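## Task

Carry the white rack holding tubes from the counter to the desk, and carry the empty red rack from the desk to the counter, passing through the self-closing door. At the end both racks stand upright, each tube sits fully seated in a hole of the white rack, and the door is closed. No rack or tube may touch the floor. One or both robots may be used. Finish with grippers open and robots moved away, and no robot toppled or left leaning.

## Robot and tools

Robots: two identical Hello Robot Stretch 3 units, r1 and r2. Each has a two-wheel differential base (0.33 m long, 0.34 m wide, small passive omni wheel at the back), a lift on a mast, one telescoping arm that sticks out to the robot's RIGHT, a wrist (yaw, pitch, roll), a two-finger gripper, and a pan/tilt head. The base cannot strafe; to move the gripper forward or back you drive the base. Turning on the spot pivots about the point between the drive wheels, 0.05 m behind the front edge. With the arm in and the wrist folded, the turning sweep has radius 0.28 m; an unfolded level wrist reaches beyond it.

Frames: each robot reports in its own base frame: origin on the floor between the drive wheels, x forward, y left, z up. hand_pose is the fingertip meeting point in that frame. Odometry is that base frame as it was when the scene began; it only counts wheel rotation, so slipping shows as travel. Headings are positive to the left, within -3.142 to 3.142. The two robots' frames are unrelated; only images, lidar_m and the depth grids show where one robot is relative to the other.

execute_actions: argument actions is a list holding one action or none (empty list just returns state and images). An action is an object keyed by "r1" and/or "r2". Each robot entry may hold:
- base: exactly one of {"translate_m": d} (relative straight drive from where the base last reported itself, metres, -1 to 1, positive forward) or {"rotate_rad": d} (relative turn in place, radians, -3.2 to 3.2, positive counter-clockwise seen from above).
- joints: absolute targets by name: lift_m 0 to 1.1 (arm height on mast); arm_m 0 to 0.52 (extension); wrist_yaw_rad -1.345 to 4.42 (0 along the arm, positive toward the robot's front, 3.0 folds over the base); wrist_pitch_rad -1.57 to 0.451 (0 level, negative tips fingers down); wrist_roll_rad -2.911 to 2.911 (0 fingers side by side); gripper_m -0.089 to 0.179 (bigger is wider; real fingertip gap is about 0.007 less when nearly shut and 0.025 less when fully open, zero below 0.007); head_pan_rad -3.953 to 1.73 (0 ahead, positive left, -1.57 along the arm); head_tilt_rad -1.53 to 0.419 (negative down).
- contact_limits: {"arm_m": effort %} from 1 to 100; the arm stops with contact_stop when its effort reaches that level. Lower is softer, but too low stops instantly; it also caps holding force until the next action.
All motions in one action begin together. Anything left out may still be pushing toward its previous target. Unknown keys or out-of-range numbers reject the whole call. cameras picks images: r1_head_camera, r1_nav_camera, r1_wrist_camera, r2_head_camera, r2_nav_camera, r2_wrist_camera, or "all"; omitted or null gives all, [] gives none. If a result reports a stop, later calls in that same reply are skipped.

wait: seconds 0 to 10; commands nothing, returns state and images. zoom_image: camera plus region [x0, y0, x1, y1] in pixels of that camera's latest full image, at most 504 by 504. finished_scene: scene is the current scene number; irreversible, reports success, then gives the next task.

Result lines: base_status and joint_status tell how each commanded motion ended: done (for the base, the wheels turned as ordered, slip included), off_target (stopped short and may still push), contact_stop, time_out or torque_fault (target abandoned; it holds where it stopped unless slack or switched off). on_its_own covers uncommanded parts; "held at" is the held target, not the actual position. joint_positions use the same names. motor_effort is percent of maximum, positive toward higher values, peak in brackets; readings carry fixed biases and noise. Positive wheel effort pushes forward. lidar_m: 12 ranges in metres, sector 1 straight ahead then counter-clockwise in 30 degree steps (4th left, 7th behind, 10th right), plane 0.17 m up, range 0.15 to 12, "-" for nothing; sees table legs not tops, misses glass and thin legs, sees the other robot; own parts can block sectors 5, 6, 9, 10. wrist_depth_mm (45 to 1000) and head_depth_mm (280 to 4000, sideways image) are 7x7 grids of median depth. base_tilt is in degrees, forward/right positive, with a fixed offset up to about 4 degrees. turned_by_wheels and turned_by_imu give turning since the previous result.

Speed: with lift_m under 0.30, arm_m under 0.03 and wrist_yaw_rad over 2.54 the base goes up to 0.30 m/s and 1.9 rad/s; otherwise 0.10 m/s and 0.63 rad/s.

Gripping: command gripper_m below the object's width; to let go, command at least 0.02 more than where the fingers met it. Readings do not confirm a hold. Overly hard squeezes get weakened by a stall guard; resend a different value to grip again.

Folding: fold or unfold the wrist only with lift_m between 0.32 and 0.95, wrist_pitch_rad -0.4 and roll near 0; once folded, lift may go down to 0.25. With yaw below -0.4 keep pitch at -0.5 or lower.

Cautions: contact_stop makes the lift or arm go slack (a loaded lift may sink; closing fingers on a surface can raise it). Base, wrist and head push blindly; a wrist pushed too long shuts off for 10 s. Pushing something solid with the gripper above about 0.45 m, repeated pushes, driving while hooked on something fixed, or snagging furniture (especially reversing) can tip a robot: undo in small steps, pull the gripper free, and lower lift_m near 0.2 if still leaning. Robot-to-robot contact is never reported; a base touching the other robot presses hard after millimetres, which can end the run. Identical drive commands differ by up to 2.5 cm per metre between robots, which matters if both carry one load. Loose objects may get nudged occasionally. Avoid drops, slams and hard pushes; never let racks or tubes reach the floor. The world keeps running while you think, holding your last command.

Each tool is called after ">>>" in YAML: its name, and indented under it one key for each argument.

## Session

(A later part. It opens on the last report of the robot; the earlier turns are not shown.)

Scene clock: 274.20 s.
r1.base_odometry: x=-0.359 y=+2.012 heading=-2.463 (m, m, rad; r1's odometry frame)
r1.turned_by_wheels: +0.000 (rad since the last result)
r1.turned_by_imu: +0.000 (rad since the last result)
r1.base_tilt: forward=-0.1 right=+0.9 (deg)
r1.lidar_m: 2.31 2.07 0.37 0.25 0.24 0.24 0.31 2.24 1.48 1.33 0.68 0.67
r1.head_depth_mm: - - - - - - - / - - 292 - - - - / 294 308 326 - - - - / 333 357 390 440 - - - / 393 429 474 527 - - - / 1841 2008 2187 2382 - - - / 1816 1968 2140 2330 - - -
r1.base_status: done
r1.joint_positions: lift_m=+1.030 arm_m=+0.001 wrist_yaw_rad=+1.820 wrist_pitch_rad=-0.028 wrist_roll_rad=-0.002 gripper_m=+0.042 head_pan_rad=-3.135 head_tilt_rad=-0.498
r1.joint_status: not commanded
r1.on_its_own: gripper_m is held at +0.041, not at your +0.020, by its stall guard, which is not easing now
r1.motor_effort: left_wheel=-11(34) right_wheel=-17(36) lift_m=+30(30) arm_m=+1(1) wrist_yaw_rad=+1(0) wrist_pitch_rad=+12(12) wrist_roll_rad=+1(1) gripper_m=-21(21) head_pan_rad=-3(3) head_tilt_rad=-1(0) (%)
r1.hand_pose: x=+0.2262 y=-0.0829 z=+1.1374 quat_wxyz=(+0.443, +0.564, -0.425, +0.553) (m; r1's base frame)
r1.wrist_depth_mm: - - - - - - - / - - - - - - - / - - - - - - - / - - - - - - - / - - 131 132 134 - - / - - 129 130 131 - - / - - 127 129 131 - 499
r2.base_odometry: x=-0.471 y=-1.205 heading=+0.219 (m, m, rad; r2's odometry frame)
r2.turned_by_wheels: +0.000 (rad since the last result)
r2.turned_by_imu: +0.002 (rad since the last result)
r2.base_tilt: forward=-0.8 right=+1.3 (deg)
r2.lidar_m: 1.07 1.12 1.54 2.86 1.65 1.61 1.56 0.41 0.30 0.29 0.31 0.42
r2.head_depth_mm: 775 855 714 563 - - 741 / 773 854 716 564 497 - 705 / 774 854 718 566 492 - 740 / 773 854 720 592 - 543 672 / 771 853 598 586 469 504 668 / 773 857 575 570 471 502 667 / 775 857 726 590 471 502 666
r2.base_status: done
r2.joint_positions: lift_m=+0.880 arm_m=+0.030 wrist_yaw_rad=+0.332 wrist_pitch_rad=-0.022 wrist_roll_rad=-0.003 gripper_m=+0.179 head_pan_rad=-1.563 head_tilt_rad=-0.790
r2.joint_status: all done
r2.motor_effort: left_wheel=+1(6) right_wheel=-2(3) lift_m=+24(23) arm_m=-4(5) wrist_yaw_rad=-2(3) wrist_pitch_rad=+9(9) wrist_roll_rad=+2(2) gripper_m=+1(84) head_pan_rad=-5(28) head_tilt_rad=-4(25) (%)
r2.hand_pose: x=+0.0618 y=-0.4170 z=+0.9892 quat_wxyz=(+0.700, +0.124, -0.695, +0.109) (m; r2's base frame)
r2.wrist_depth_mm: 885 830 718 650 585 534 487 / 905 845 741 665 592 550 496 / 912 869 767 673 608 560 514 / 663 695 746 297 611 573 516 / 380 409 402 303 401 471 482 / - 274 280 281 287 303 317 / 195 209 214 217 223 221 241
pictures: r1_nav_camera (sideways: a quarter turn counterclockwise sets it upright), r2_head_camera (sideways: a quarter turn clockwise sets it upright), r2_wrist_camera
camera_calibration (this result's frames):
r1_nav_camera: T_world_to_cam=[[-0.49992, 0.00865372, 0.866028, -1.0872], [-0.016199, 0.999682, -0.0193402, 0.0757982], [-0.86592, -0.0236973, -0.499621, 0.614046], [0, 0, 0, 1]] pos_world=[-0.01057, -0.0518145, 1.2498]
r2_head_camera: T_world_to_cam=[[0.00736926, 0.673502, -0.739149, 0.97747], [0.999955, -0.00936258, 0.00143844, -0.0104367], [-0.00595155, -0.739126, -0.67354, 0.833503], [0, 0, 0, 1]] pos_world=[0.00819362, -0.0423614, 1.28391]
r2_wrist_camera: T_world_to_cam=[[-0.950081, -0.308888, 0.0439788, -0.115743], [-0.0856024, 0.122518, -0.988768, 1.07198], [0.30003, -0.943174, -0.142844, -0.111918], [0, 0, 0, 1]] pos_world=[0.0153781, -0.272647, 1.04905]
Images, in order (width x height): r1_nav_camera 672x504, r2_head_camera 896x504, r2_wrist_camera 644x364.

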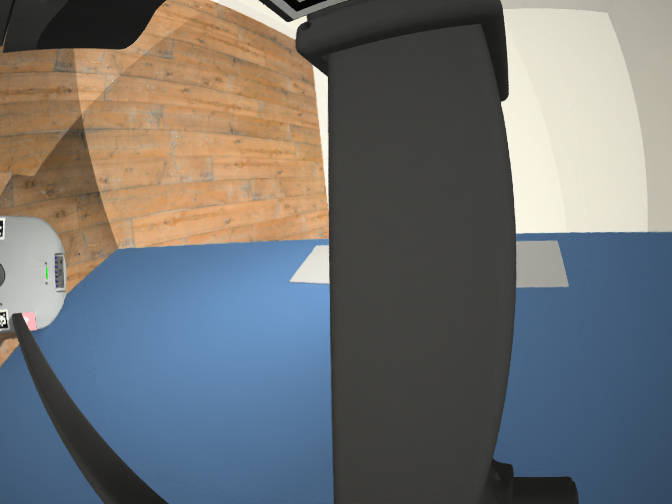

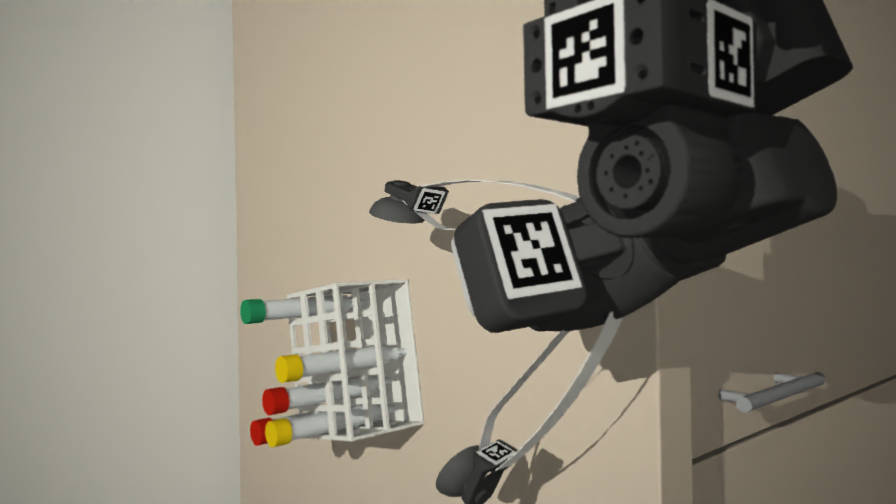

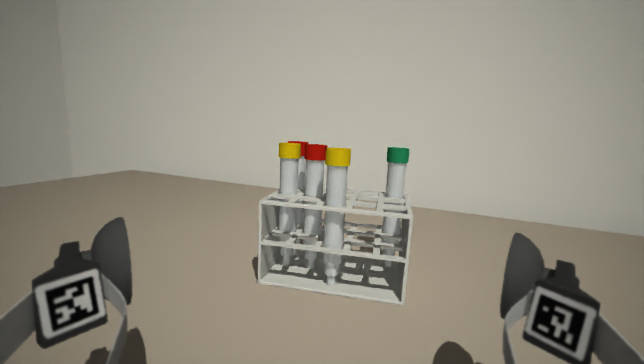

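>>> execute_actions:
  actions:
    - {"r1": {"base": {"rotate_rad": -0.22}}, "r2": {"base": {"translate_m": 0.03}, "joints": {"arm_m": 0.14, "lift_m": 0.845}}}
  cameras: ["r2_head_camera", "r2_wrist_camera"]

Scene clock: 279.47 s.
r1.base_odometry: x=-0.359 y=+2.012 heading=-2.682 (m, m, rad; r1's odometry frame)
r1.turned_by_wheels: -0.219 (rad since the last result)
r1.turned_by_imu: -0.216 (rad since the last result)
r1.base_tilt: forward=-0.1 right=+0.9 (deg)
r1.lidar_m: 2.13 2.07 0.51 0.29 0.25 0.25 0.29 0.49 1.70 1.35 1.08 0.67
r1.head_depth_mm: - - - - - - - / - - - - - - - / - - - - - - - / - 294 317 355 - - - / 301 328 361 398 - - - / 339 373 417 467 - - - / 390 438 2055 2275 - - -
r1.base_status: rotate_rad off_target (by the wheels' count: -0.2193 of -0.2200)
r1.joint_positions: lift_m=+1.030 arm_m=+0.001 wrist_yaw_rad=+1.820 wrist_pitch_rad=-0.028 wrist_roll_rad=-0.002 gripper_m=+0.042 head_pan_rad=-3.135 head_tilt_rad=-0.498
r1.joint_status: not commanded
r1.on_its_own: gripper_m is held at +0.041, not at your +0.020, by its stall guard, which is not easing now; right_wheel is at rest, and its effort (-29) is outside its rest range (-18 to +18)
r1.motor_effort: left_wheel=+4(17) right_wheel=-29(36) lift_m=+30(30) arm_m=+1(2) wrist_yaw_rad=+0(1) wrist_pitch_rad=+12(12) wrist_roll_rad=+1(1) gripper_m=-21(21) head_pan_rad=-3(3) head_tilt_rad=+0(1) (%)
r1.hand_pose: x=+0.2262 y=-0.0829 z=+1.1374 quat_wxyz=(+0.443, +0.564, -0.425, +0.553) (m; r1's base frame)
r1.wrist_depth_mm: - - - - - - 402 / - - - - - - 416 / - - - - - 547 429 / - - - - - 548 450 / - - 131 132 134 546 471 / - - 129 130 132 527 500 / - - 128 129 131 537 517
r2.base_odometry: x=-0.442 y=-1.199 heading=+0.219 (m, m, rad; r2's odometry frame)
r2.turned_by_wheels: +0.000 (rad since the last result)
r2.turned_by_imu: +0.001 (rad since the last result)
r2.base_tilt: forward=-0.7 right=+1.2 (deg)
r2.lidar_m: 1.04 1.08 1.50 2.86 1.65 1.64 1.59 0.41 0.30 0.29 0.31 0.42
r2.head_depth_mm: 772 854 713 609 - 516 675 / 774 854 714 - - 506 673 / 774 852 717 601 - 506 673 / 773 854 597 - 446 506 673 / 773 854 577 585 469 504 670 / 773 857 601 562 470 504 668 / 774 858 725 572 471 504 666
r2.base_status: done
r2.joint_positions: lift_m=+0.845 arm_m=+0.140 wrist_yaw_rad=+0.331 wrist_pitch_rad=-0.022 wrist_roll_rad=-0.003 gripper_m=+0.179 head_pan_rad=-1.563 head_tilt_rad=-0.790
r2.joint_status: all done
r2.motor_effort: left_wheel=+1(5) right_wheel=-2(6) lift_m=+23(23) arm_m=+4(3) wrist_yaw_rad=+0(2) wrist_pitch_rad=+9(9) wrist_roll_rad=+2(2) gripper_m=+0(1) head_pan_rad=-4(4) head_tilt_rad=-4(4) (%)
r2.hand_pose: x=+0.0616 y=-0.5264 z=+0.9542 quat_wxyz=(+0.700, +0.124, -0.695, +0.109) (m; r2's base frame)
r2.wrist_depth_mm: 761 674 600 531 480 441 408 / 805 697 607 535 496 452 414 / 829 716 629 172 506 463 423 / 487 518 185 155 191 464 429 / 299 309 189 183 194 346 361 / - 205 184 166 174 220 238 / 148 158 160 160 161 166 181
pictures: r2_head_camera (sideways: a quarter turn clockwise sets it upright), r2_wrist_camera
camera_calibration (this result's frames):
r2_head_camera: T_world_to_cam=[[0.00747618, 0.67367, -0.738995, 0.977269], [0.999954, -0.0095236, 0.00143449, -0.0104315], [-0.00607152, -0.738971, -0.67371, 0.833724], [0, 0, 0, 1]] pos_world=[0.00818678, -0.0423576, 1.2839]
r2_wrist_camera: T_world_to_cam=[[-0.950376, -0.307979, 0.0439772, -0.147718], [-0.0854589, 0.122522, -0.98878, 1.05079], [0.299136, -0.943471, -0.142762, -0.220213], [0, 0, 0, 1]] pos_world=[0.0152846, -0.382003, 1.01405]
Images, in order (width x height): r2_head_camera 896x504, r2_wrist_camera 644x364.

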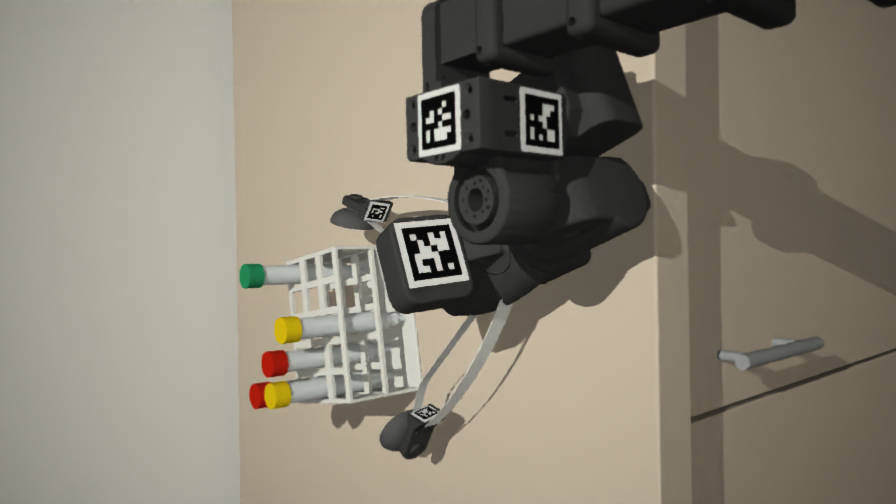

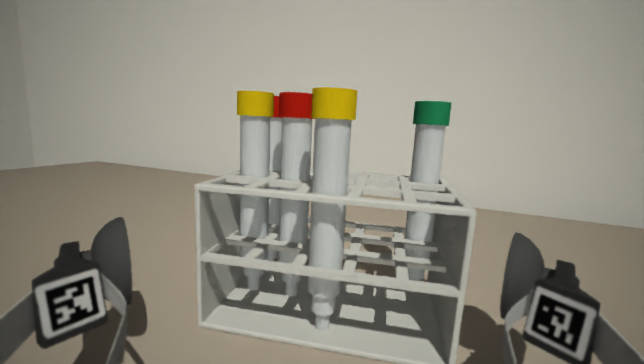

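>>> execute_actions:
  actions:
    - {"r1": {"base": {"translate_m": -0.19}}, "r2": {"base": {"translate_m": 0.014}, "joints": {"arm_m": 0.21}}}
  cameras: ["r2_head_camera", "r2_wrist_camera", "r1_nav_camera"]

Scene clock: 282.93 s.
r1.base_odometry: x=-0.189 y=+2.096 heading=-2.682 (m, m, rad; r1's odometry frame)
r1.turned_by_wheels: +0.000 (rad since the last result)
r1.turned_by_imu: +0.001 (rad since the last result)
r1.base_tilt: forward=-0.2 right=+0.9 (deg)
r1.lidar_m: 2.25 2.24 0.37 0.25 0.24 0.24 0.31 2.06 1.80 1.42 1.40 0.84
r1.head_depth_mm: - - - - - - - / - - 292 - - - - / 294 306 323 - - - - / 331 357 391 438 - - - / 1806 1953 2133 2344 - - - / 1733 1873 2044 2217 - - - / 1662 1794 1950 2105 - - -
r1.base_status: done
r1.joint_positions: lift_m=+1.030 arm_m=+0.001 wrist_yaw_rad=+1.820 wrist_pitch_rad=-0.028 wrist_roll_rad=-0.002 gripper_m=+0.042 head_pan_rad=-3.135 head_tilt_rad=-0.498
r1.joint_status: not commanded
r1.on_its_own: gripper_m is held at +0.041, not at your +0.020, by its stall guard, which is not easing now
r1.motor_effort: left_wheel=-5(23) right_wheel=-15(29) lift_m=+30(30) arm_m=+1(1) wrist_yaw_rad=+1(0) wrist_pitch_rad=+12(12) wrist_roll_rad=+1(1) gripper_m=-21(21) head_pan_rad=-3(2) head_tilt_rad=-1(0) (%)
r1.hand_pose: x=+0.2262 y=-0.0829 z=+1.1374 quat_wxyz=(+0.443, +0.564, -0.425, +0.553) (m; r1's base frame)
r1.wrist_depth_mm: - - - - - 612 598 / - - - - - 631 621 / - - - - - 645 650 / - - - - - 657 671 / - - 131 132 134 682 694 / - - 129 130 131 701 740 / - - 127 128 131 738 785
r2.base_odometry: x=-0.428 y=-1.196 heading=+0.219 (m, m, rad; r2's odometry frame)
r2.turned_by_wheels: +0.000 (rad since the last result)
r2.turned_by_imu: +0.001 (rad since the last result)
r2.base_tilt: forward=-0.8 right=+1.5 (deg)
r2.lidar_m: 1.02 1.06 1.48 2.86 1.52 1.65 1.11 0.41 0.30 0.29 0.31 0.42
r2.head_depth_mm: 774 855 728 - - 507 674 / 775 853 744 - 466 507 672 / 773 853 747 - 456 506 672 / 775 855 732 - 467 505 673 / 774 853 599 552 469 505 670 / 774 855 723 570 469 504 669 / 774 856 726 571 471 503 665
r2.base_status: done
r2.joint_positions: lift_m=+0.845 arm_m=+0.210 wrist_yaw_rad=+0.330 wrist_pitch_rad=-0.022 wrist_roll_rad=-0.003 gripper_m=+0.179 head_pan_rad=-1.563 head_tilt_rad=-0.790
r2.joint_status: all done
r2.motor_effort: left_wheel=+1(6) right_wheel=-2(4) lift_m=+24(23) arm_m=+4(5) wrist_yaw_rad=-1(1) wrist_pitch_rad=+9(9) wrist_roll_rad=+2(2) gripper_m=+0(1) head_pan_rad=-3(4) head_tilt_rad=-5(4) (%)
r2.hand_pose: x=+0.0615 y=-0.5965 z=+0.9542 quat_wxyz=(+0.700, +0.124, -0.695, +0.109) (m; r2's base frame)
r2.wrist_depth_mm: 662 580 517 465 423 383 353 / 683 603 504 453 428 388 358 / 713 629 133 102 439 398 368 / 484 519 136 106 148 405 377 / 296 120 140 104 114 134 367 / - 125 139 110 149 100 238 / 147 135 142 111 118 107 181
pictures: r1_nav_camera (sideways: a quarter turn counterclockwise sets it upright), r2_head_camera (sideways: a quarter turn clockwise sets it upright), r2_wrist_camera
camera_calibration (this result's frames):
r1_nav_camera: T_world_to_cam=[[-0.49992, 0.0086536, 0.866028, -1.0872], [-0.0161992, 0.999682, -0.0193402, 0.0757982], [-0.86592, -0.0236975, -0.499621, 0.614046], [0, 0, 0, 1]] pos_world=[-0.01057, -0.0518145, 1.2498]
r2_head_camera: T_world_to_cam=[[0.00748092, 0.67368, -0.738985, 0.977256], [0.999954, -0.00953077, 0.00143425, -0.0104312], [-0.00607688, -0.738962, -0.67372, 0.833737], [0, 0, 0, 1]] pos_world=[0.00818648, -0.0423574, 1.2839]
r2_wrist_camera: T_world_to_cam=[[-0.950538, -0.30748, 0.0439771, -0.169101], [-0.0853944, 0.122567, -0.98878, 1.05938], [0.29864, -0.943628, -0.142762, -0.286314], [0, 0, 0, 1]] pos_world=[0.0152334, -0.452014, 1.01405]
Images, in order (width x height): r1_nav_camera 672x504, r2_head_camera 896x504, r2_wrist_camera 644x364.

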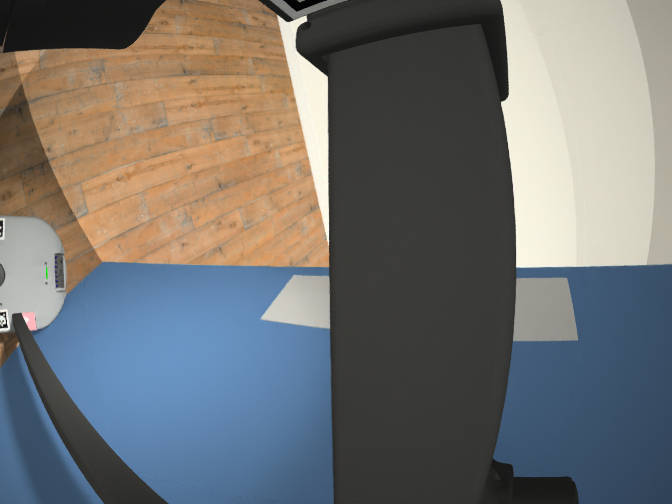

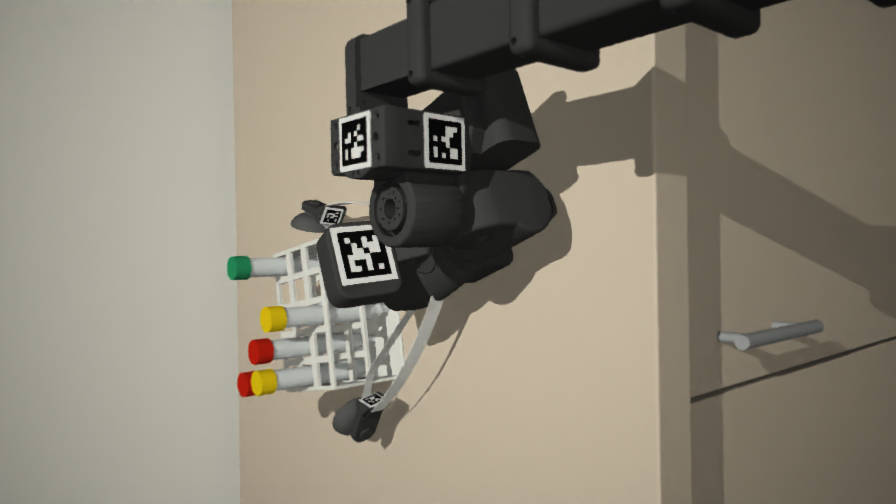

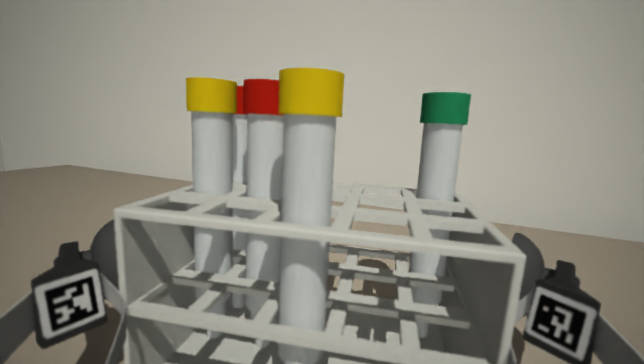

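>>> execute_actions:
  actions:
    - {"r1": {"base": {"translate_m": -0.19}}, "r2": {"joints": {"gripper_m": 0.09}}}
  cameras: ["r2_wrist_camera", "r1_nav_camera"]

Scene clock: 287.03 s.
r1.base_odometry: x=-0.019 y=+2.180 heading=-2.682 (m, m, rad; r1's odometry frame)
r1.turned_by_wheels: +0.000 (rad since the last result)
r1.turned_by_imu: +0.001 (rad since the last result)
r1.base_tilt: forward=-0.1 right=+0.9 (deg)
r1.lidar_m: 2.38 0.75 0.31 0.23 0.23 0.24 0.34 1.89 1.90 1.50 1.48 1.02
r1.head_depth_mm: 1899 - - - - - - / 1867 2045 2192 - - - - / 1787 1948 2088 - - - - / 1710 1860 2031 2230 - - - / 1644 1780 1951 2141 - - - / 1578 1707 1869 2023 - - - / 1524 1641 1777 1930 - - -
r1.base_status: done
r1.joint_positions: lift_m=+1.030 arm_m=+0.001 wrist_yaw_rad=+1.820 wrist_pitch_rad=-0.028 wrist_roll_rad=-0.002 gripper_m=+0.042 head_pan_rad=-3.135 head_tilt_rad=-0.498
r1.joint_status: not commanded
r1.on_its_own: gripper_m is held at +0.041, not at your +0.020, by its stall guard, which is not easing now
r1.motor_effort: left_wheel=+0(14) right_wheel=-11(22) lift_m=+30(30) arm_m=+1(0) wrist_yaw_rad=-1(1) wrist_pitch_rad=+12(12) wrist_roll_rad=+1(1) gripper_m=-21(21) head_pan_rad=-3(3) head_tilt_rad=+0(1) (%)
r1.hand_pose: x=+0.2262 y=-0.0829 z=+1.1374 quat_wxyz=(+0.443, +0.564, -0.425, +0.553) (m; r1's base frame)
r1.wrist_depth_mm: - - - - - 774 782 / 687 - - - - 799 812 / 647 - - - - 820 858 / 609 - - - - 848 908 / 603 - 131 132 133 893 935 / 599 - 130 130 131 926 979 / 570 - 128 129 130 950 -
r2.base_odometry: x=-0.428 y=-1.196 heading=+0.219 (m, m, rad; r2's odometry frame)
r2.turned_by_wheels: +0.000 (rad since the last result)
r2.turned_by_imu: +0.001 (rad since the last result)
r2.base_tilt: forward=-0.8 right=+1.4 (deg)
r2.lidar_m: 1.02 1.07 1.48 2.86 1.42 1.59 1.11 0.41 0.30 0.29 0.31 0.42
r2.head_depth_mm: 774 854 727 - - 507 674 / 775 855 742 - 466 506 673 / 774 857 746 - 456 506 673 / 776 855 621 - 468 506 673 / 774 854 599 552 469 505 670 / 773 852 641 569 469 504 670 / 771 860 727 571 471 503 667
r2.base_status: not commanded
r2.joint_positions: lift_m=+0.845 arm_m=+0.210 wrist_yaw_rad=+0.330 wrist_pitch_rad=-0.021 wrist_roll_rad=+0.000 gripper_m=+0.098 head_pan_rad=-1.563 head_tilt_rad=-0.790
r2.joint_status: gripper_m off_target (ended at +0.098, target +0.090)
r2.on_its_own: gripper_m is held at +0.097, not at your +0.090, by its stall guard, which is still easing
r2.motor_effort: left_wheel=+1(1) right_wheel=-2(2) lift_m=+23(23) arm_m=+4(4) wrist_yaw_rad=+0(0) wrist_pitch_rad=+9(9) wrist_roll_rad=+0(2) gripper_m=-30(99) head_pan_rad=-3(4) head_tilt_rad=-4(4) (%)
r2.hand_pose: x=+0.0615 y=-0.5965 z=+0.9545 quat_wxyz=(+0.699, +0.124, -0.696, +0.109) (m; r2's base frame)
r2.wrist_depth_mm: 661 583 513 465 422 383 353 / 681 600 515 458 433 387 359 / 710 621 148 111 438 401 367 / 496 527 147 132 149 408 374 / 288 140 156 115 121 347 368 / 213 139 144 128 150 103 236 / 148 147 156 125 125 155 176
pictures: r1_nav_camera (sideways: a quarter turn counterclockwise sets it upright), r2_wrist_camera
camera_calibration (this result's frames):
r1_nav_camera: T_world_to_cam=[[-0.49992, 0.0086536, 0.866028, -1.0872], [-0.0161992, 0.999682, -0.0193402, 0.0757982], [-0.86592, -0.0236975, -0.499621, 0.614046], [0, 0, 0, 1]] pos_world=[-0.01057, -0.0518145, 1.2498]
r2_wrist_camera: T_world_to_cam=[[-0.950677, -0.307413, 0.0413522, -0.166562], [-0.0825686, 0.1223, -0.989053, 1.05961], [0.29899, -0.943684, -0.14165, -0.28743], [0, 0, 0, 1]] pos_world=[0.0150826, -0.452037, 1.01418]
Images, in order (width x height): r1_nav_camera 672x504, r2_wrist_camera 644x364.

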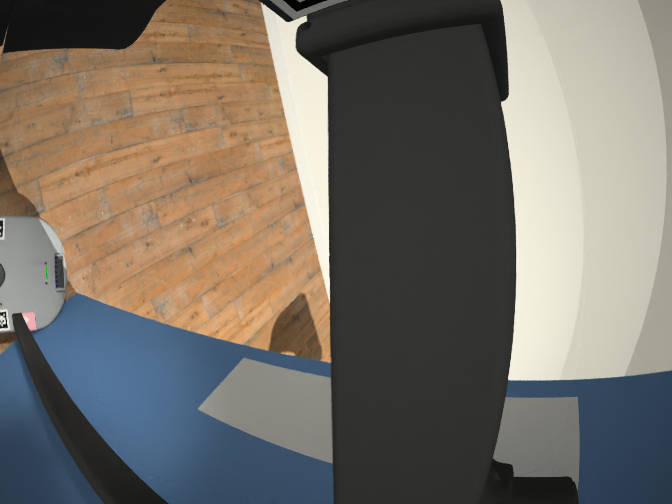

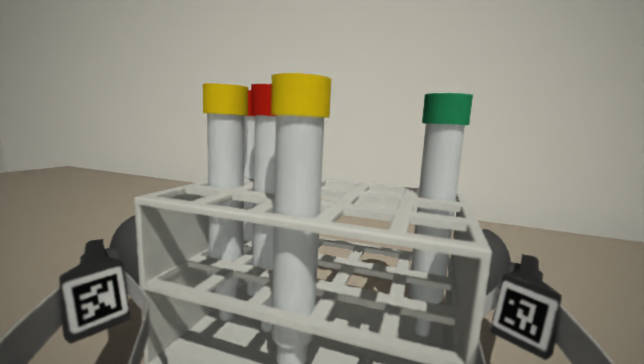

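>>> execute_actions:
  actions:
    - {"r1": {"base": {"rotate_rad": 0.52}}, "r2": {"joints": {"lift_m": 0.97}}}
  cameras: ["r2_wrist_camera", "r1_nav_camera", "r2_head_camera"]

Scene clock: 290.27 s.
r1.base_odometry: x=-0.019 y=+2.180 heading=-2.162 (m, m, rad; r1's odometry frame)
r1.turned_by_wheels: +0.520 (rad since the last result)
r1.turned_by_imu: +0.519 (rad since the last result)
r1.base_tilt: forward=+0.2 right=+0.9 (deg)
r1.lidar_m: 0.73 0.25 0.18 0.17 0.18 0.24 1.89 1.90 1.50 1.48 1.02 2.38
r1.head_depth_mm: 1541 1668 1767 - - - - / 1557 1695 1804 - - - - / 1582 1719 1842 - - - - / 1609 1745 1896 2096 - - - / 1631 1762 1929 2116 - - - / 1653 1792 1963 2150 - - - / 1677 1824 2002 2202 - - -
r1.base_status: done
r1.joint_positions: lift_m=+1.030 arm_m=+0.001 wrist_yaw_rad=+1.820 wrist_pitch_rad=-0.028 wrist_roll_rad=-0.002 gripper_m=+0.042 head_pan_rad=-3.135 head_tilt_rad=-0.498
r1.joint_status: not commanded
r1.on_its_own: gripper_m is held at +0.041, not at your +0.020, by its stall guard, which is not easing now; left_wheel is at rest, and its effort (-21) is outside its rest range (-18 to +18)
r1.motor_effort: left_wheel=-21(23) right_wheel=-4(9) lift_m=+30(31) arm_m=+1(1) wrist_yaw_rad=+0(0) wrist_pitch_rad=+12(13) wrist_roll_rad=+1(1) gripper_m=-21(21) head_pan_rad=-3(3) head_tilt_rad=+0(1) (%)
r1.hand_pose: x=+0.2262 y=-0.0827 z=+1.1374 quat_wxyz=(+0.442, +0.564, -0.425, +0.553) (m; r1's base frame)
r1.wrist_depth_mm: 283 371 575 - - - - / 285 372 587 - - - - / 286 378 588 - - - - / 289 380 553 - - - - / 291 385 131 132 133 - - / 291 359 129 130 131 - - / 293 410 128 129 130 - -
r2.base_odometry: x=-0.428 y=-1.196 heading=+0.219 (m, m, rad; r2's odometry frame)
r2.turned_by_wheels: +0.000 (rad since the last result)
r2.turned_by_imu: +0.001 (rad since the last result)
r2.base_tilt: forward=-0.7 right=+1.2 (deg)
r2.lidar_m: 1.02 1.07 1.48 2.87 1.47 1.63 1.11 0.41 0.30 0.29 0.31 0.42
r2.head_depth_mm: 769 - 662 562 465 506 673 / 763 - - 564 466 507 674 / 773 - - 565 467 506 672 / 762 - - 567 469 505 671 / 762 531 696 569 468 504 671 / 750 541 697 569 470 504 669 / 773 856 725 570 471 504 668
r2.base_status: not commanded
r2.joint_positions: lift_m=+0.970 arm_m=+0.210 wrist_yaw_rad=+0.330 wrist_pitch_rad=-0.025 wrist_roll_rad=+0.000 gripper_m=+0.114 head_pan_rad=-1.563 head_tilt_rad=-0.790
r2.joint_status: all done
r2.on_its_own: gripper_m is held at +0.113, not at your +0.090, by its stall guard, which is still easing
r2.motor_effort: left_wheel=+1(1) right_wheel=-2(2) lift_m=+34(35) arm_m=+4(4) wrist_yaw_rad=+0(1) wrist_pitch_rad=+10(11) wrist_roll_rad=+0(0) gripper_m=-22(27) head_pan_rad=-3(5) head_tilt_rad=-4(4) (%)
r2.hand_pose: x=+0.0614 y=-0.5964 z=+1.0781 quat_wxyz=(+0.699, +0.125, -0.696, +0.107) (m; r2's base frame)
r2.wrist_depth_mm: 661 584 521 460 418 381 350 / 683 602 533 464 430 389 359 / 715 623 163 130 436 400 368 / 735 641 161 152 449 408 373 / 664 146 157 120 155 408 382 / 455 134 150 128 154 106 388 / 317 152 154 119 122 332 388
pictures: r1_nav_camera (sideways: a quarter turn counterclockwise sets it upright), r2_head_camera (sideways: a quarter turn clockwise sets it upright), r2_wrist_camera
camera_calibration (this result's frames):
r1_nav_camera: T_world_to_cam=[[-0.499679, 0.00867526, 0.866167, -1.08738], [-0.0161645, 0.999682, -0.0193376, 0.0757946], [-0.86606, -0.0236638, -0.49938, 0.613734], [0, 0, 0, 1]] pos_world=[-0.0105866, -0.0518139, 1.24981]
r2_head_camera: T_world_to_cam=[[0.00748108, 0.67368, -0.738985, 0.977256], [0.999954, -0.00953101, 0.00143425, -0.0104312], [-0.00607705, -0.738962, -0.67372, 0.833737], [0, 0, 0, 1]] pos_world=[0.00818647, -0.0423574, 1.2839]
r2_wrist_camera: T_world_to_cam=[[-0.950623, -0.307571, 0.0414331, -0.171858], [-0.0838436, 0.12598, -0.988483, 1.18342], [0.298809, -0.943149, -0.145547, -0.265293], [0, 0, 0, 1]] pos_world=[0.0151219, -0.452156, 1.1383]
Images, in order (width x height): r1_nav_camera 672x504, r2_head_camera 896x504, r2_wrist_camera 644x364.

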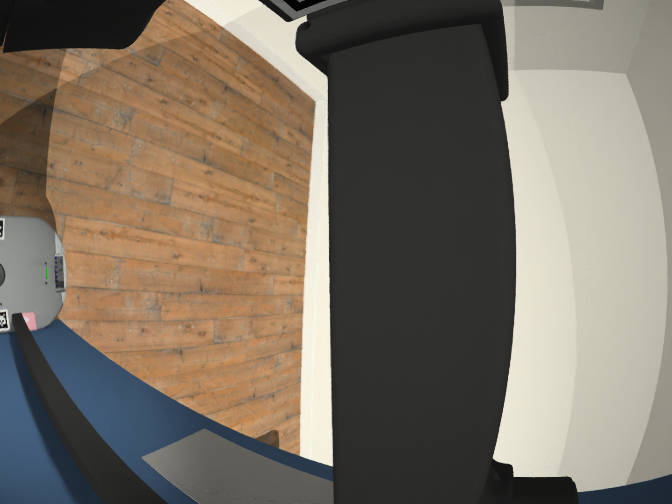

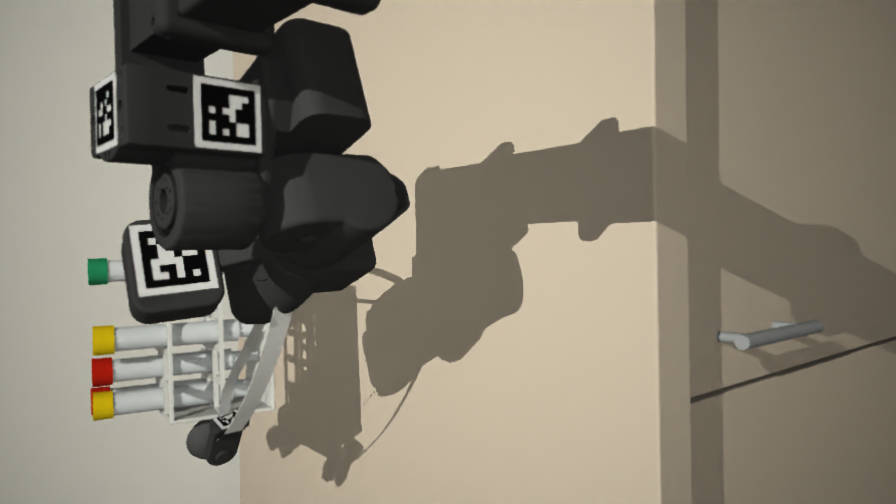

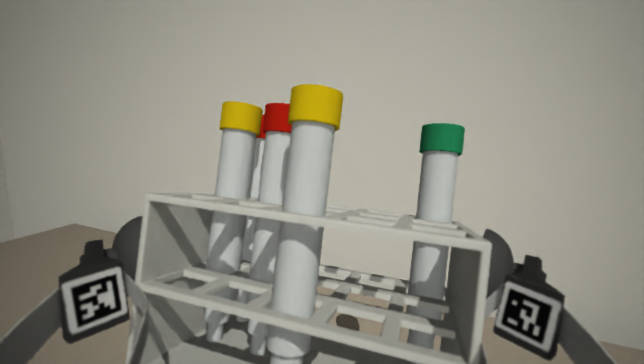

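>>> execute_actions:
  actions:
    - {"r2": {"joints": {"gripper_m": 0.07, "arm_m": 0.0}}}
  cameras: ["r2_wrist_camera"]

Scene clock: 293.50 s.
r1.base_odometry: x=-0.019 y=+2.180 heading=-2.162 (m, m, rad; r1's odometry frame)
r1.turned_by_wheels: +0.000 (rad since the last result)
r1.turned_by_imu: -0.001 (rad since the last result)
r1.base_tilt: forward=+0.1 right=+0.9 (deg)
r1.lidar_m: 0.73 0.25 0.18 0.17 0.18 0.24 1.88 1.90 1.50 1.48 1.02 2.39
r1.head_depth_mm: 1542 1668 1782 - - - - / 1560 1689 1794 - - - - / 1587 1718 1830 - - - - / 1608 1740 1898 2085 - - - / 1636 1769 1924 2117 - - - / 1652 1797 1968 2164 - - - / 1682 1825 2002 2188 - - -
r1.base_status: not commanded
r1.joint_positions: lift_m=+1.030 arm_m=+0.001 wrist_yaw_rad=+1.820 wrist_pitch_rad=-0.028 wrist_roll_rad=-0.002 gripper_m=+0.042 head_pan_rad=-3.135 head_tilt_rad=-0.498
r1.joint_status: not commanded
r1.on_its_own: gripper_m is held at +0.041, not at your +0.020, by its stall guard, which is not easing now; left_wheel is at rest, and its effort (-22) is outside its rest range (-18 to +18)
r1.motor_effort: left_wheel=-22(23) right_wheel=-4(3) lift_m=+30(30) arm_m=+1(1) wrist_yaw_rad=+0(1) wrist_pitch_rad=+12(12) wrist_roll_rad=+1(1) gripper_m=-21(21) head_pan_rad=-3(3) head_tilt_rad=-1(1) (%)
r1.hand_pose: x=+0.2262 y=-0.0827 z=+1.1374 quat_wxyz=(+0.442, +0.564, -0.425, +0.553) (m; r1's base frame)
r1.wrist_depth_mm: 284 368 574 - - - - / 286 374 586 - - - - / 287 378 589 - - - - / 289 378 554 - - - - / 292 381 131 132 133 - - / 292 358 129 130 131 - - / 292 411 128 128 130 - -
r2.base_odometry: x=-0.428 y=-1.196 heading=+0.219 (m, m, rad; r2's odometry frame)
r2.turned_by_wheels: +0.000 (rad since the last result)
r2.turned_by_imu: +0.001 (rad since the last result)
r2.base_tilt: forward=-0.8 right=+1.3 (deg)
r2.lidar_m: 1.02 1.07 1.47 2.86 1.48 1.64 1.11 0.41 0.30 0.29 0.30 0.42
r2.head_depth_mm: 773 857 741 - - - 706 / 774 856 714 600 - - 707 / 775 855 745 - - - 707 / 773 839 591 - - 524 672 / 775 855 723 - 447 505 671 / 775 826 375 427 470 504 670 / 774 840 383 523 471 503 669
r2.base_status: not commanded
r2.joint_positions: lift_m=+0.970 arm_m=+0.003 wrist_yaw_rad=+0.330 wrist_pitch_rad=-0.025 wrist_roll_rad=+0.000 gripper_m=+0.082 head_pan_rad=-1.563 head_tilt_rad=-0.790
r2.joint_status: gripper_m off_target (ended at +0.082, target +0.070); the others done
joint sent to its limit — the command would take r2.arm_m past its lower limit, so that joint was sent only as far as its limit.
r2.on_its_own: gripper_m is held at +0.082, not at your +0.070, by its stall guard, which is still easing
r2.motor_effort: left_wheel=+2(2) right_wheel=-2(2) lift_m=+33(33) arm_m=-5(6) wrist_yaw_rad=-1(1) wrist_pitch_rad=+10(10) wrist_roll_rad=+0(0) gripper_m=-18(99) head_pan_rad=-4(3) head_tilt_rad=-5(4) (%)
r2.hand_pose: x=+0.0614 y=-0.3898 z=+1.0780 quat_wxyz=(+0.699, +0.125, -0.696, +0.107) (m; r2's base frame)
r2.wrist_depth_mm: 876 853 751 672 606 561 518 / 883 883 770 690 635 567 520 / 890 897 790 136 642 583 535 / 923 921 195 160 653 593 542 / 620 148 165 126 163 598 560 / 442 140 154 150 159 102 510 / 319 147 160 121 123 337 387
pictures: r2_wrist_camera
camera_calibration (this result's frames):
r2_wrist_camera: T_world_to_cam=[[-0.950618, -0.307586, 0.04144, -0.108316], [-0.0839719, 0.126354, -0.988425, 1.15738], [0.298789, -0.943094, -0.145943, -0.0699682], [0, 0, 0, 1]] pos_world=[0.0151257, -0.245543, 1.13826]
Images, in order (width x height): r2_wrist_camera 644x364.

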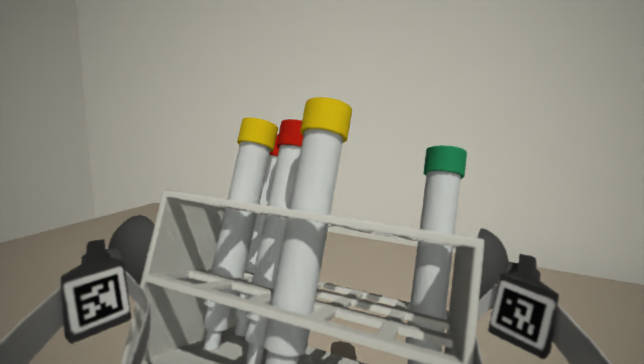

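>>> execute_actions:
  actions:
    - {"r2": {"joints": {"arm_m": 0.17, "lift_m": 0.875}}}
  cameras: ["r2_wrist_camera", "r2_head_camera"]

Scene clock: 296.40 s.
r1.base_odometry: x=-0.019 y=+2.180 heading=-2.162 (m, m, rad; r1's odometry frame)
r1.turned_by_wheels: +0.000 (rad since the last result)
r1.turned_by_imu: -0.001 (rad since the last result)
r1.base_tilt: forward=+0.2 right=+0.8 (deg)
r1.lidar_m: 0.73 0.25 0.18 0.17 0.18 0.24 1.89 1.89 1.50 1.48 1.02 2.38
r1.head_depth_mm: 1537 1660 1766 - - - - / 1560 1696 1806 - - - - / 1584 1715 1840 - - - - / 1599 1732 1887 2092 - - - / 1628 1769 1932 2138 - - - / 1655 1793 1971 2160 - - - / 1679 1826 1997 2197 - - -
r1.base_status: not commanded
r1.joint_positions: lift_m=+1.030 arm_m=+0.001 wrist_yaw_rad=+1.820 wrist_pitch_rad=-0.028 wrist_roll_rad=-0.002 gripper_m=+0.042 head_pan_rad=-3.135 head_tilt_rad=-0.498
r1.joint_status: not commanded
r1.on_its_own: gripper_m is held at +0.041, not at your +0.020, by its stall guard, which is not easing now; left_wheel is at rest, and its effort (-22) is outside its rest range (-18 to +18)
r1.motor_effort: left_wheel=-22(21) right_wheel=-3(3) lift_m=+30(30) arm_m=+1(1) wrist_yaw_rad=+0(1) wrist_pitch_rad=+12(12) wrist_roll_rad=+1(1) gripper_m=-21(21) head_pan_rad=-3(3) head_tilt_rad=-1(1) (%)
r1.hand_pose: x=+0.2262 y=-0.0827 z=+1.1374 quat_wxyz=(+0.442, +0.564, -0.425, +0.553) (m; r1's base frame)
r1.wrist_depth_mm: 283 371 576 - - - - / 287 373 590 - - - - / 287 374 595 - - - - / 288 379 553 - - - - / 290 384 131 132 133 - - / 293 357 129 130 131 - - / 294 410 128 128 130 - -
r2.base_odometry: x=-0.428 y=-1.196 heading=+0.219 (m, m, rad; r2's odometry frame)
r2.turned_by_wheels: +0.000 (rad since the last result)
r2.turned_by_imu: +0.001 (rad since the last result)
r2.base_tilt: forward=-0.7 right=+1.4 (deg)
r2.lidar_m: 1.02 1.07 1.48 2.86 1.48 1.63 1.11 0.41 0.30 0.29 0.31 0.42
r2.head_depth_mm: 774 855 740 - 444 507 674 / 773 856 744 - 455 507 674 / 772 853 746 - 456 506 673 / 774 857 778 - 456 506 672 / 773 853 563 551 468 505 672 / 774 852 581 570 469 504 669 / 773 857 726 571 470 504 668
r2.base_status: not commanded
r2.joint_positions: lift_m=+0.875 arm_m=+0.170 wrist_yaw_rad=+0.330 wrist_pitch_rad=-0.026 wrist_roll_rad=+0.000 gripper_m=+0.097 head_pan_rad=-1.563 head_tilt_rad=-0.790
r2.joint_status: all done
r2.on_its_own: gripper_m is held at +0.096, not at your +0.070, by its stall guard, which is still easing
r2.motor_effort: left_wheel=+1(2) right_wheel=-2(2) lift_m=+24(32) arm_m=+4(4) wrist_yaw_rad=+0(0) wrist_pitch_rad=+11(11) wrist_roll_rad=+0(0) gripper_m=-28(36) head_pan_rad=-4(4) head_tilt_rad=-5(4) (%)
r2.hand_pose: x=+0.0614 y=-0.5564 z=+0.9832 quat_wxyz=(+0.699, +0.125, -0.696, +0.107) (m; r2's base frame)
r2.wrist_depth_mm: 724 634 559 502 455 416 384 / 755 656 570 512 464 428 389 / 775 680 590 133 474 437 399 / 627 647 172 158 489 447 407 / 362 147 162 124 169 438 409 / 267 139 152 136 158 105 298 / 187 146 158 116 123 196 222
pictures: r2_head_camera (sideways: a quarter turn clockwise sets it upright), r2_wrist_camera
camera_calibration (this result's frames):
r2_head_camera: T_world_to_cam=[[0.00750542, 0.673752, -0.738919, 0.97717], [0.999953, -0.0095681, 0.00143255, -0.010429], [-0.00610487, -0.738895, -0.673793, 0.833832], [0, 0, 0, 1]] pos_world=[0.00818489, -0.0423557, 1.28389]
r2_wrist_camera: T_world_to_cam=[[-0.950611, -0.307604, 0.041452, -0.155666], [-0.084191, 0.126998, -0.988324, 1.08506], [0.298748, -0.943001, -0.146623, -0.240194], [0, 0, 0, 1]] pos_world=[0.0151315, -0.412186, 1.04362]
Images, in order (width x height): r2_head_camera 896x504, r2_wrist_camera 644x364.

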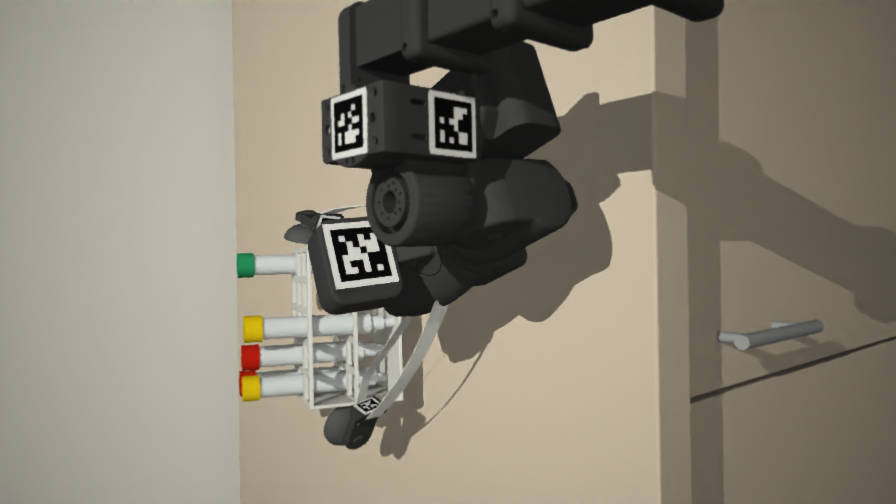

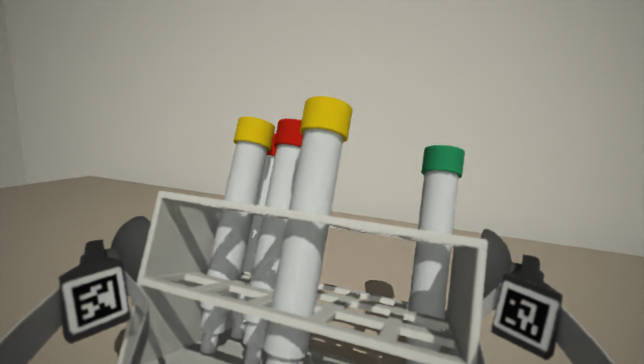

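>>> execute_actions:
  actions:
    - {"r2": {"joints": {"lift_m": 0.85}}}
  cameras: []

>>> execute_actions:
  actions:
    - {"r2": {"joints": {"gripper_m": 0.179}}}
  cameras: ["r2_wrist_camera", "r2_head_camera"]

Scene clock: 297.87 s.
r1.base_odometry: x=-0.019 y=+2.180 heading=-2.162 (m, m, rad; r1's odometry frame)
r1.turned_by_wheels: +0.000 (rad since the last result)
r1.turned_by_imu: +0.000 (rad since the last result)
r1.base_tilt: forward=+0.2 right=+0.9 (deg)
r1.lidar_m: 0.72 0.25 0.18 0.17 0.18 0.24 1.89 1.90 1.49 1.48 1.02 2.38
r1.head_depth_mm: 1540 1672 1767 - - - - / 1569 1686 1799 - - - - / 1582 1712 1832 - - - - / 1604 1738 1899 2094 - - - / 1631 1758 1927 2113 - - - / 1643 1794 1960 2166 - - - / 1672 1819 1998 2204 - - -
r1.base_status: not commanded
r1.joint_positions: lift_m=+1.030 arm_m=+0.001 wrist_yaw_rad=+1.820 wrist_pitch_rad=-0.028 wrist_roll_rad=-0.002 gripper_m=+0.042 head_pan_rad=-3.135 head_tilt_rad=-0.498
r1.joint_status: not commanded
r1.on_its_own: gripper_m is held at +0.041, not at your +0.020, by its stall guard, which is not easing now; left_wheel is at rest, and its effort (-22) is outside its rest range (-18 to +18)
r1.motor_effort: left_wheel=-22(22) right_wheel=-4(3) lift_m=+30(30) arm_m=+1(1) wrist_yaw_rad=+0(1) wrist_pitch_rad=+13(12) wrist_roll_rad=+1(1) gripper_m=-22(21) head_pan_rad=-3(3) head_tilt_rad=-1(0) (%)
r1.hand_pose: x=+0.2262 y=-0.0827 z=+1.1374 quat_wxyz=(+0.442, +0.564, -0.425, +0.553) (m; r1's base frame)
r1.wrist_depth_mm: 283 369 575 - - - - / 284 372 584 - - - - / 286 376 595 - - - - / 288 380 552 - - - - / 290 382 131 132 134 - - / 293 357 129 130 131 - - / 295 412 128 129 130 - -
r2.base_odometry: x=-0.428 y=-1.196 heading=+0.219 (m, m, rad; r2's odometry frame)
r2.turned_by_wheels: +0.000 (rad since the last result)
r2.turned_by_imu: +0.000 (rad since the last result)
r2.base_tilt: forward=-0.8 right=+1.3 (deg)
r2.lidar_m: 1.02 1.07 1.48 2.86 1.47 1.64 1.11 0.41 0.30 0.29 0.31 0.42
r2.head_depth_mm: 776 854 712 - - 506 674 / 774 852 714 - 444 507 674 / 773 853 719 - 445 507 673 / 774 855 656 - 456 505 671 / 774 853 567 551 469 504 671 / 774 854 576 553 470 504 670 / 773 857 725 571 471 504 668
r2.base_status: not commanded
r2.joint_positions: lift_m=+0.850 arm_m=+0.170 wrist_yaw_rad=+0.330 wrist_pitch_rad=-0.018 wrist_roll_rad=-0.001 gripper_m=+0.104 head_pan_rad=-1.563 head_tilt_rad=-0.790
r2.joint_status: all done
r2.on_its_own: gripper_m is held at +0.103, not at your +0.070, by its stall guard, which is still easing
r2.motor_effort: left_wheel=+1(1) right_wheel=-2(2) lift_m=+23(24) arm_m=+4(4) wrist_yaw_rad=+1(0) wrist_pitch_rad=+8(11) wrist_roll_rad=+0(1) gripper_m=-27(30) head_pan_rad=-3(4) head_tilt_rad=-4(4) (%)
r2.hand_pose: x=+0.0615 y=-0.5566 z=+0.9601 quat_wxyz=(+0.699, +0.123, -0.696, +0.110) (m; r2's base frame)
r2.wrist_depth_mm: 728 631 559 503 457 419 382 / 739 655 566 504 469 427 392 / 785 677 155 117 475 433 399 / 529 557 153 118 159 445 409 / 305 143 157 117 129 370 382 / 224 135 147 127 153 105 250 / 156 150 158 122 120 163 186
pictures: none
No camera images: the call's "cameras" was empty. Leave "cameras" out to get every camera's image.

Scene clock: 299.10 s.
r1.base_odometry: x=-0.019 y=+2.180 heading=-2.162 (m, m, rad; r1's odometry frame)
r1.turned_by_wheels: +0.000 (rad since the last result)
r1.turned_by_imu: +0.000 (rad since the last result)
r1.base_tilt: forward=+0.1 right=+0.9 (deg)
r1.lidar_m: 0.73 0.25 0.18 0.17 0.18 0.24 1.89 1.90 1.50 1.48 1.02 2.38
r1.head_depth_mm: 1541 1661 1782 - - - - / 1555 1697 1790 - - - - / 1584 1714 1846 - - - - / 1604 1750 1895 2089 - - - / 1636 1760 1938 2127 - - - / 1655 1794 1974 2158 - - - / 1676 1820 2011 2194 - - -
r1.base_status: not commanded
r1.joint_positions: lift_m=+1.030 arm_m=+0.001 wrist_yaw_rad=+1.820 wrist_pitch_rad=-0.028 wrist_roll_rad=-0.002 gripper_m=+0.042 head_pan_rad=-3.135 head_tilt_rad=-0.498
r1.joint_status: not commanded
r1.on_its_own: gripper_m is held at +0.041, not at your +0.020, by its stall guard, which is not easing now; left_wheel is at rest, and its effort (-21) is outside its rest range (-18 to +18)
r1.motor_effort: left_wheel=-21(22) right_wheel=-3(4) lift_m=+30(30) arm_m=+1(1) wrist_yaw_rad=-1(0) wrist_pitch_rad=+13(12) wrist_roll_rad=+1(1) gripper_m=-21(21) head_pan_rad=-3(3) head_tilt_rad=-1(1) (%)
r1.hand_pose: x=+0.2262 y=-0.0827 z=+1.1374 quat_wxyz=(+0.442, +0.564, -0.425, +0.553) (m; r1's base frame)
r1.wrist_depth_mm: 285 371 574 - - - - / 284 372 585 - - - - / 287 378 592 - - - - / 290 380 554 - - - - / 292 382 131 132 134 - - / 294 358 129 130 132 - - / 294 409 127 129 130 - -
r2.base_odometry: x=-0.428 y=-1.196 heading=+0.219 (m, m, rad; r2's odometry frame)
r2.turned_by_wheels: +0.000 (rad since the last result)
r2.turned_by_imu: +0.000 (rad since the last result)
r2.base_tilt: forward=-0.7 right=+1.3 (deg)
r2.lidar_m: 1.02 1.06 1.47 2.87 1.48 1.63 1.11 0.41 0.30 0.29 0.31 0.42
r2.head_depth_mm: 774 855 712 - - 507 675 / 773 853 715 - 445 507 673 / 772 855 718 - 445 506 672 / 772 855 691 - 456 505 672 / 773 855 580 551 469 505 671 / 772 856 566 554 470 504 670 / 773 860 727 571 471 504 666
r2.base_status: not commanded
r2.joint_positions: lift_m=+0.850 arm_m=+0.170 wrist_yaw_rad=+0.330 wrist_pitch_rad=-0.018 wrist_roll_rad=-0.001 gripper_m=+0.179 head_pan_rad=-1.563 head_tilt_rad=-0.790
r2.joint_status: all done
r2.motor_effort: left_wheel=+1(1) right_wheel=-2(2) lift_m=+23(23) arm_m=+4(4) wrist_yaw_rad=-1(2) wrist_pitch_rad=+8(8) wrist_roll_rad=+0(0) gripper_m=+0(83) head_pan_rad=-3(4) head_tilt_rad=-3(5) (%)
r2.hand_pose: x=+0.0615 y=-0.5566 z=+0.9601 quat_wxyz=(+0.699, +0.123, -0.696, +0.110) (m; r2's base frame)
r2.wrist_depth_mm: 720 635 564 500 455 418 381 / 751 651 578 506 467 427 392 / 779 675 142 103 476 429 400 / 521 558 146 155 169 443 409 / 326 130 142 107 136 371 383 / - 132 147 132 150 93 252 / 156 143 150 114 126 109 190
pictures: r2_head_camera (sideways: a quarter turn clockwise sets it upright), r2_wrist_camera
camera_calibration (this result's frames):
r2_head_camera: T_world_to_cam=[[0.00750534, 0.673752, -0.738919, 0.97717], [0.999953, -0.00956798, 0.00143255, -0.010429], [-0.00610478, -0.738895, -0.673793, 0.833832], [0, 0, 0, 1]] pos_world=[0.00818489, -0.0423557, 1.28389]
r2_wrist_camera: T_world_to_cam=[[-0.950675, -0.30732, 0.0420909, -0.155157], [-0.0825637, 0.119904, -0.989346, 1.0592], [0.298999, -0.944022, -0.139363, -0.251348], [0, 0, 0, 1]] pos_world=[0.0151009, -0.411964, 1.01942]
Images, in order (width x height): r2_head_camera 896x504, r2_wrist_camera 644x364.

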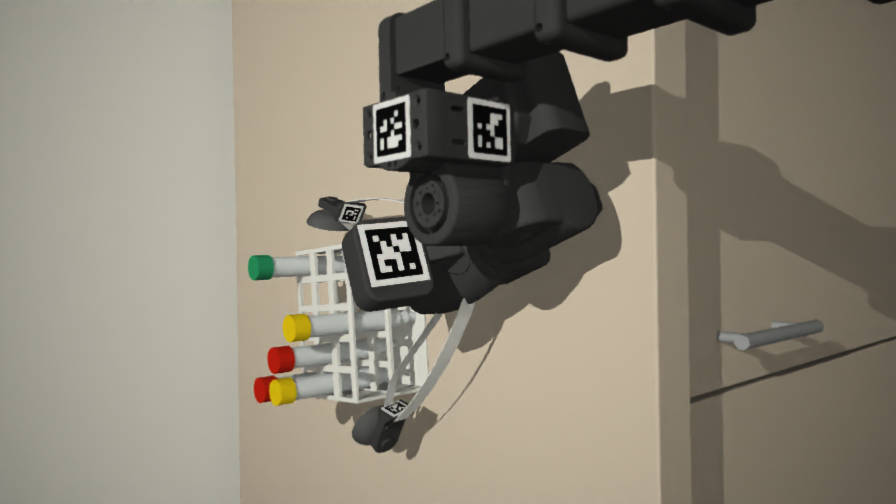

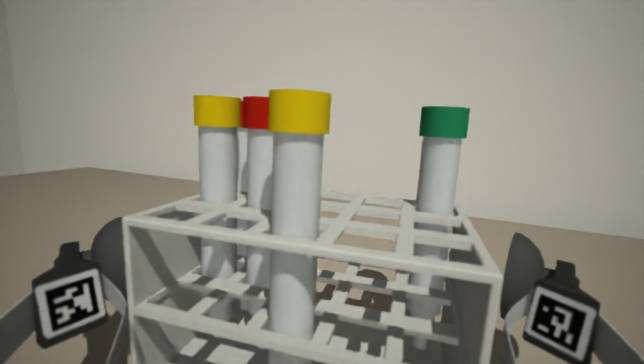

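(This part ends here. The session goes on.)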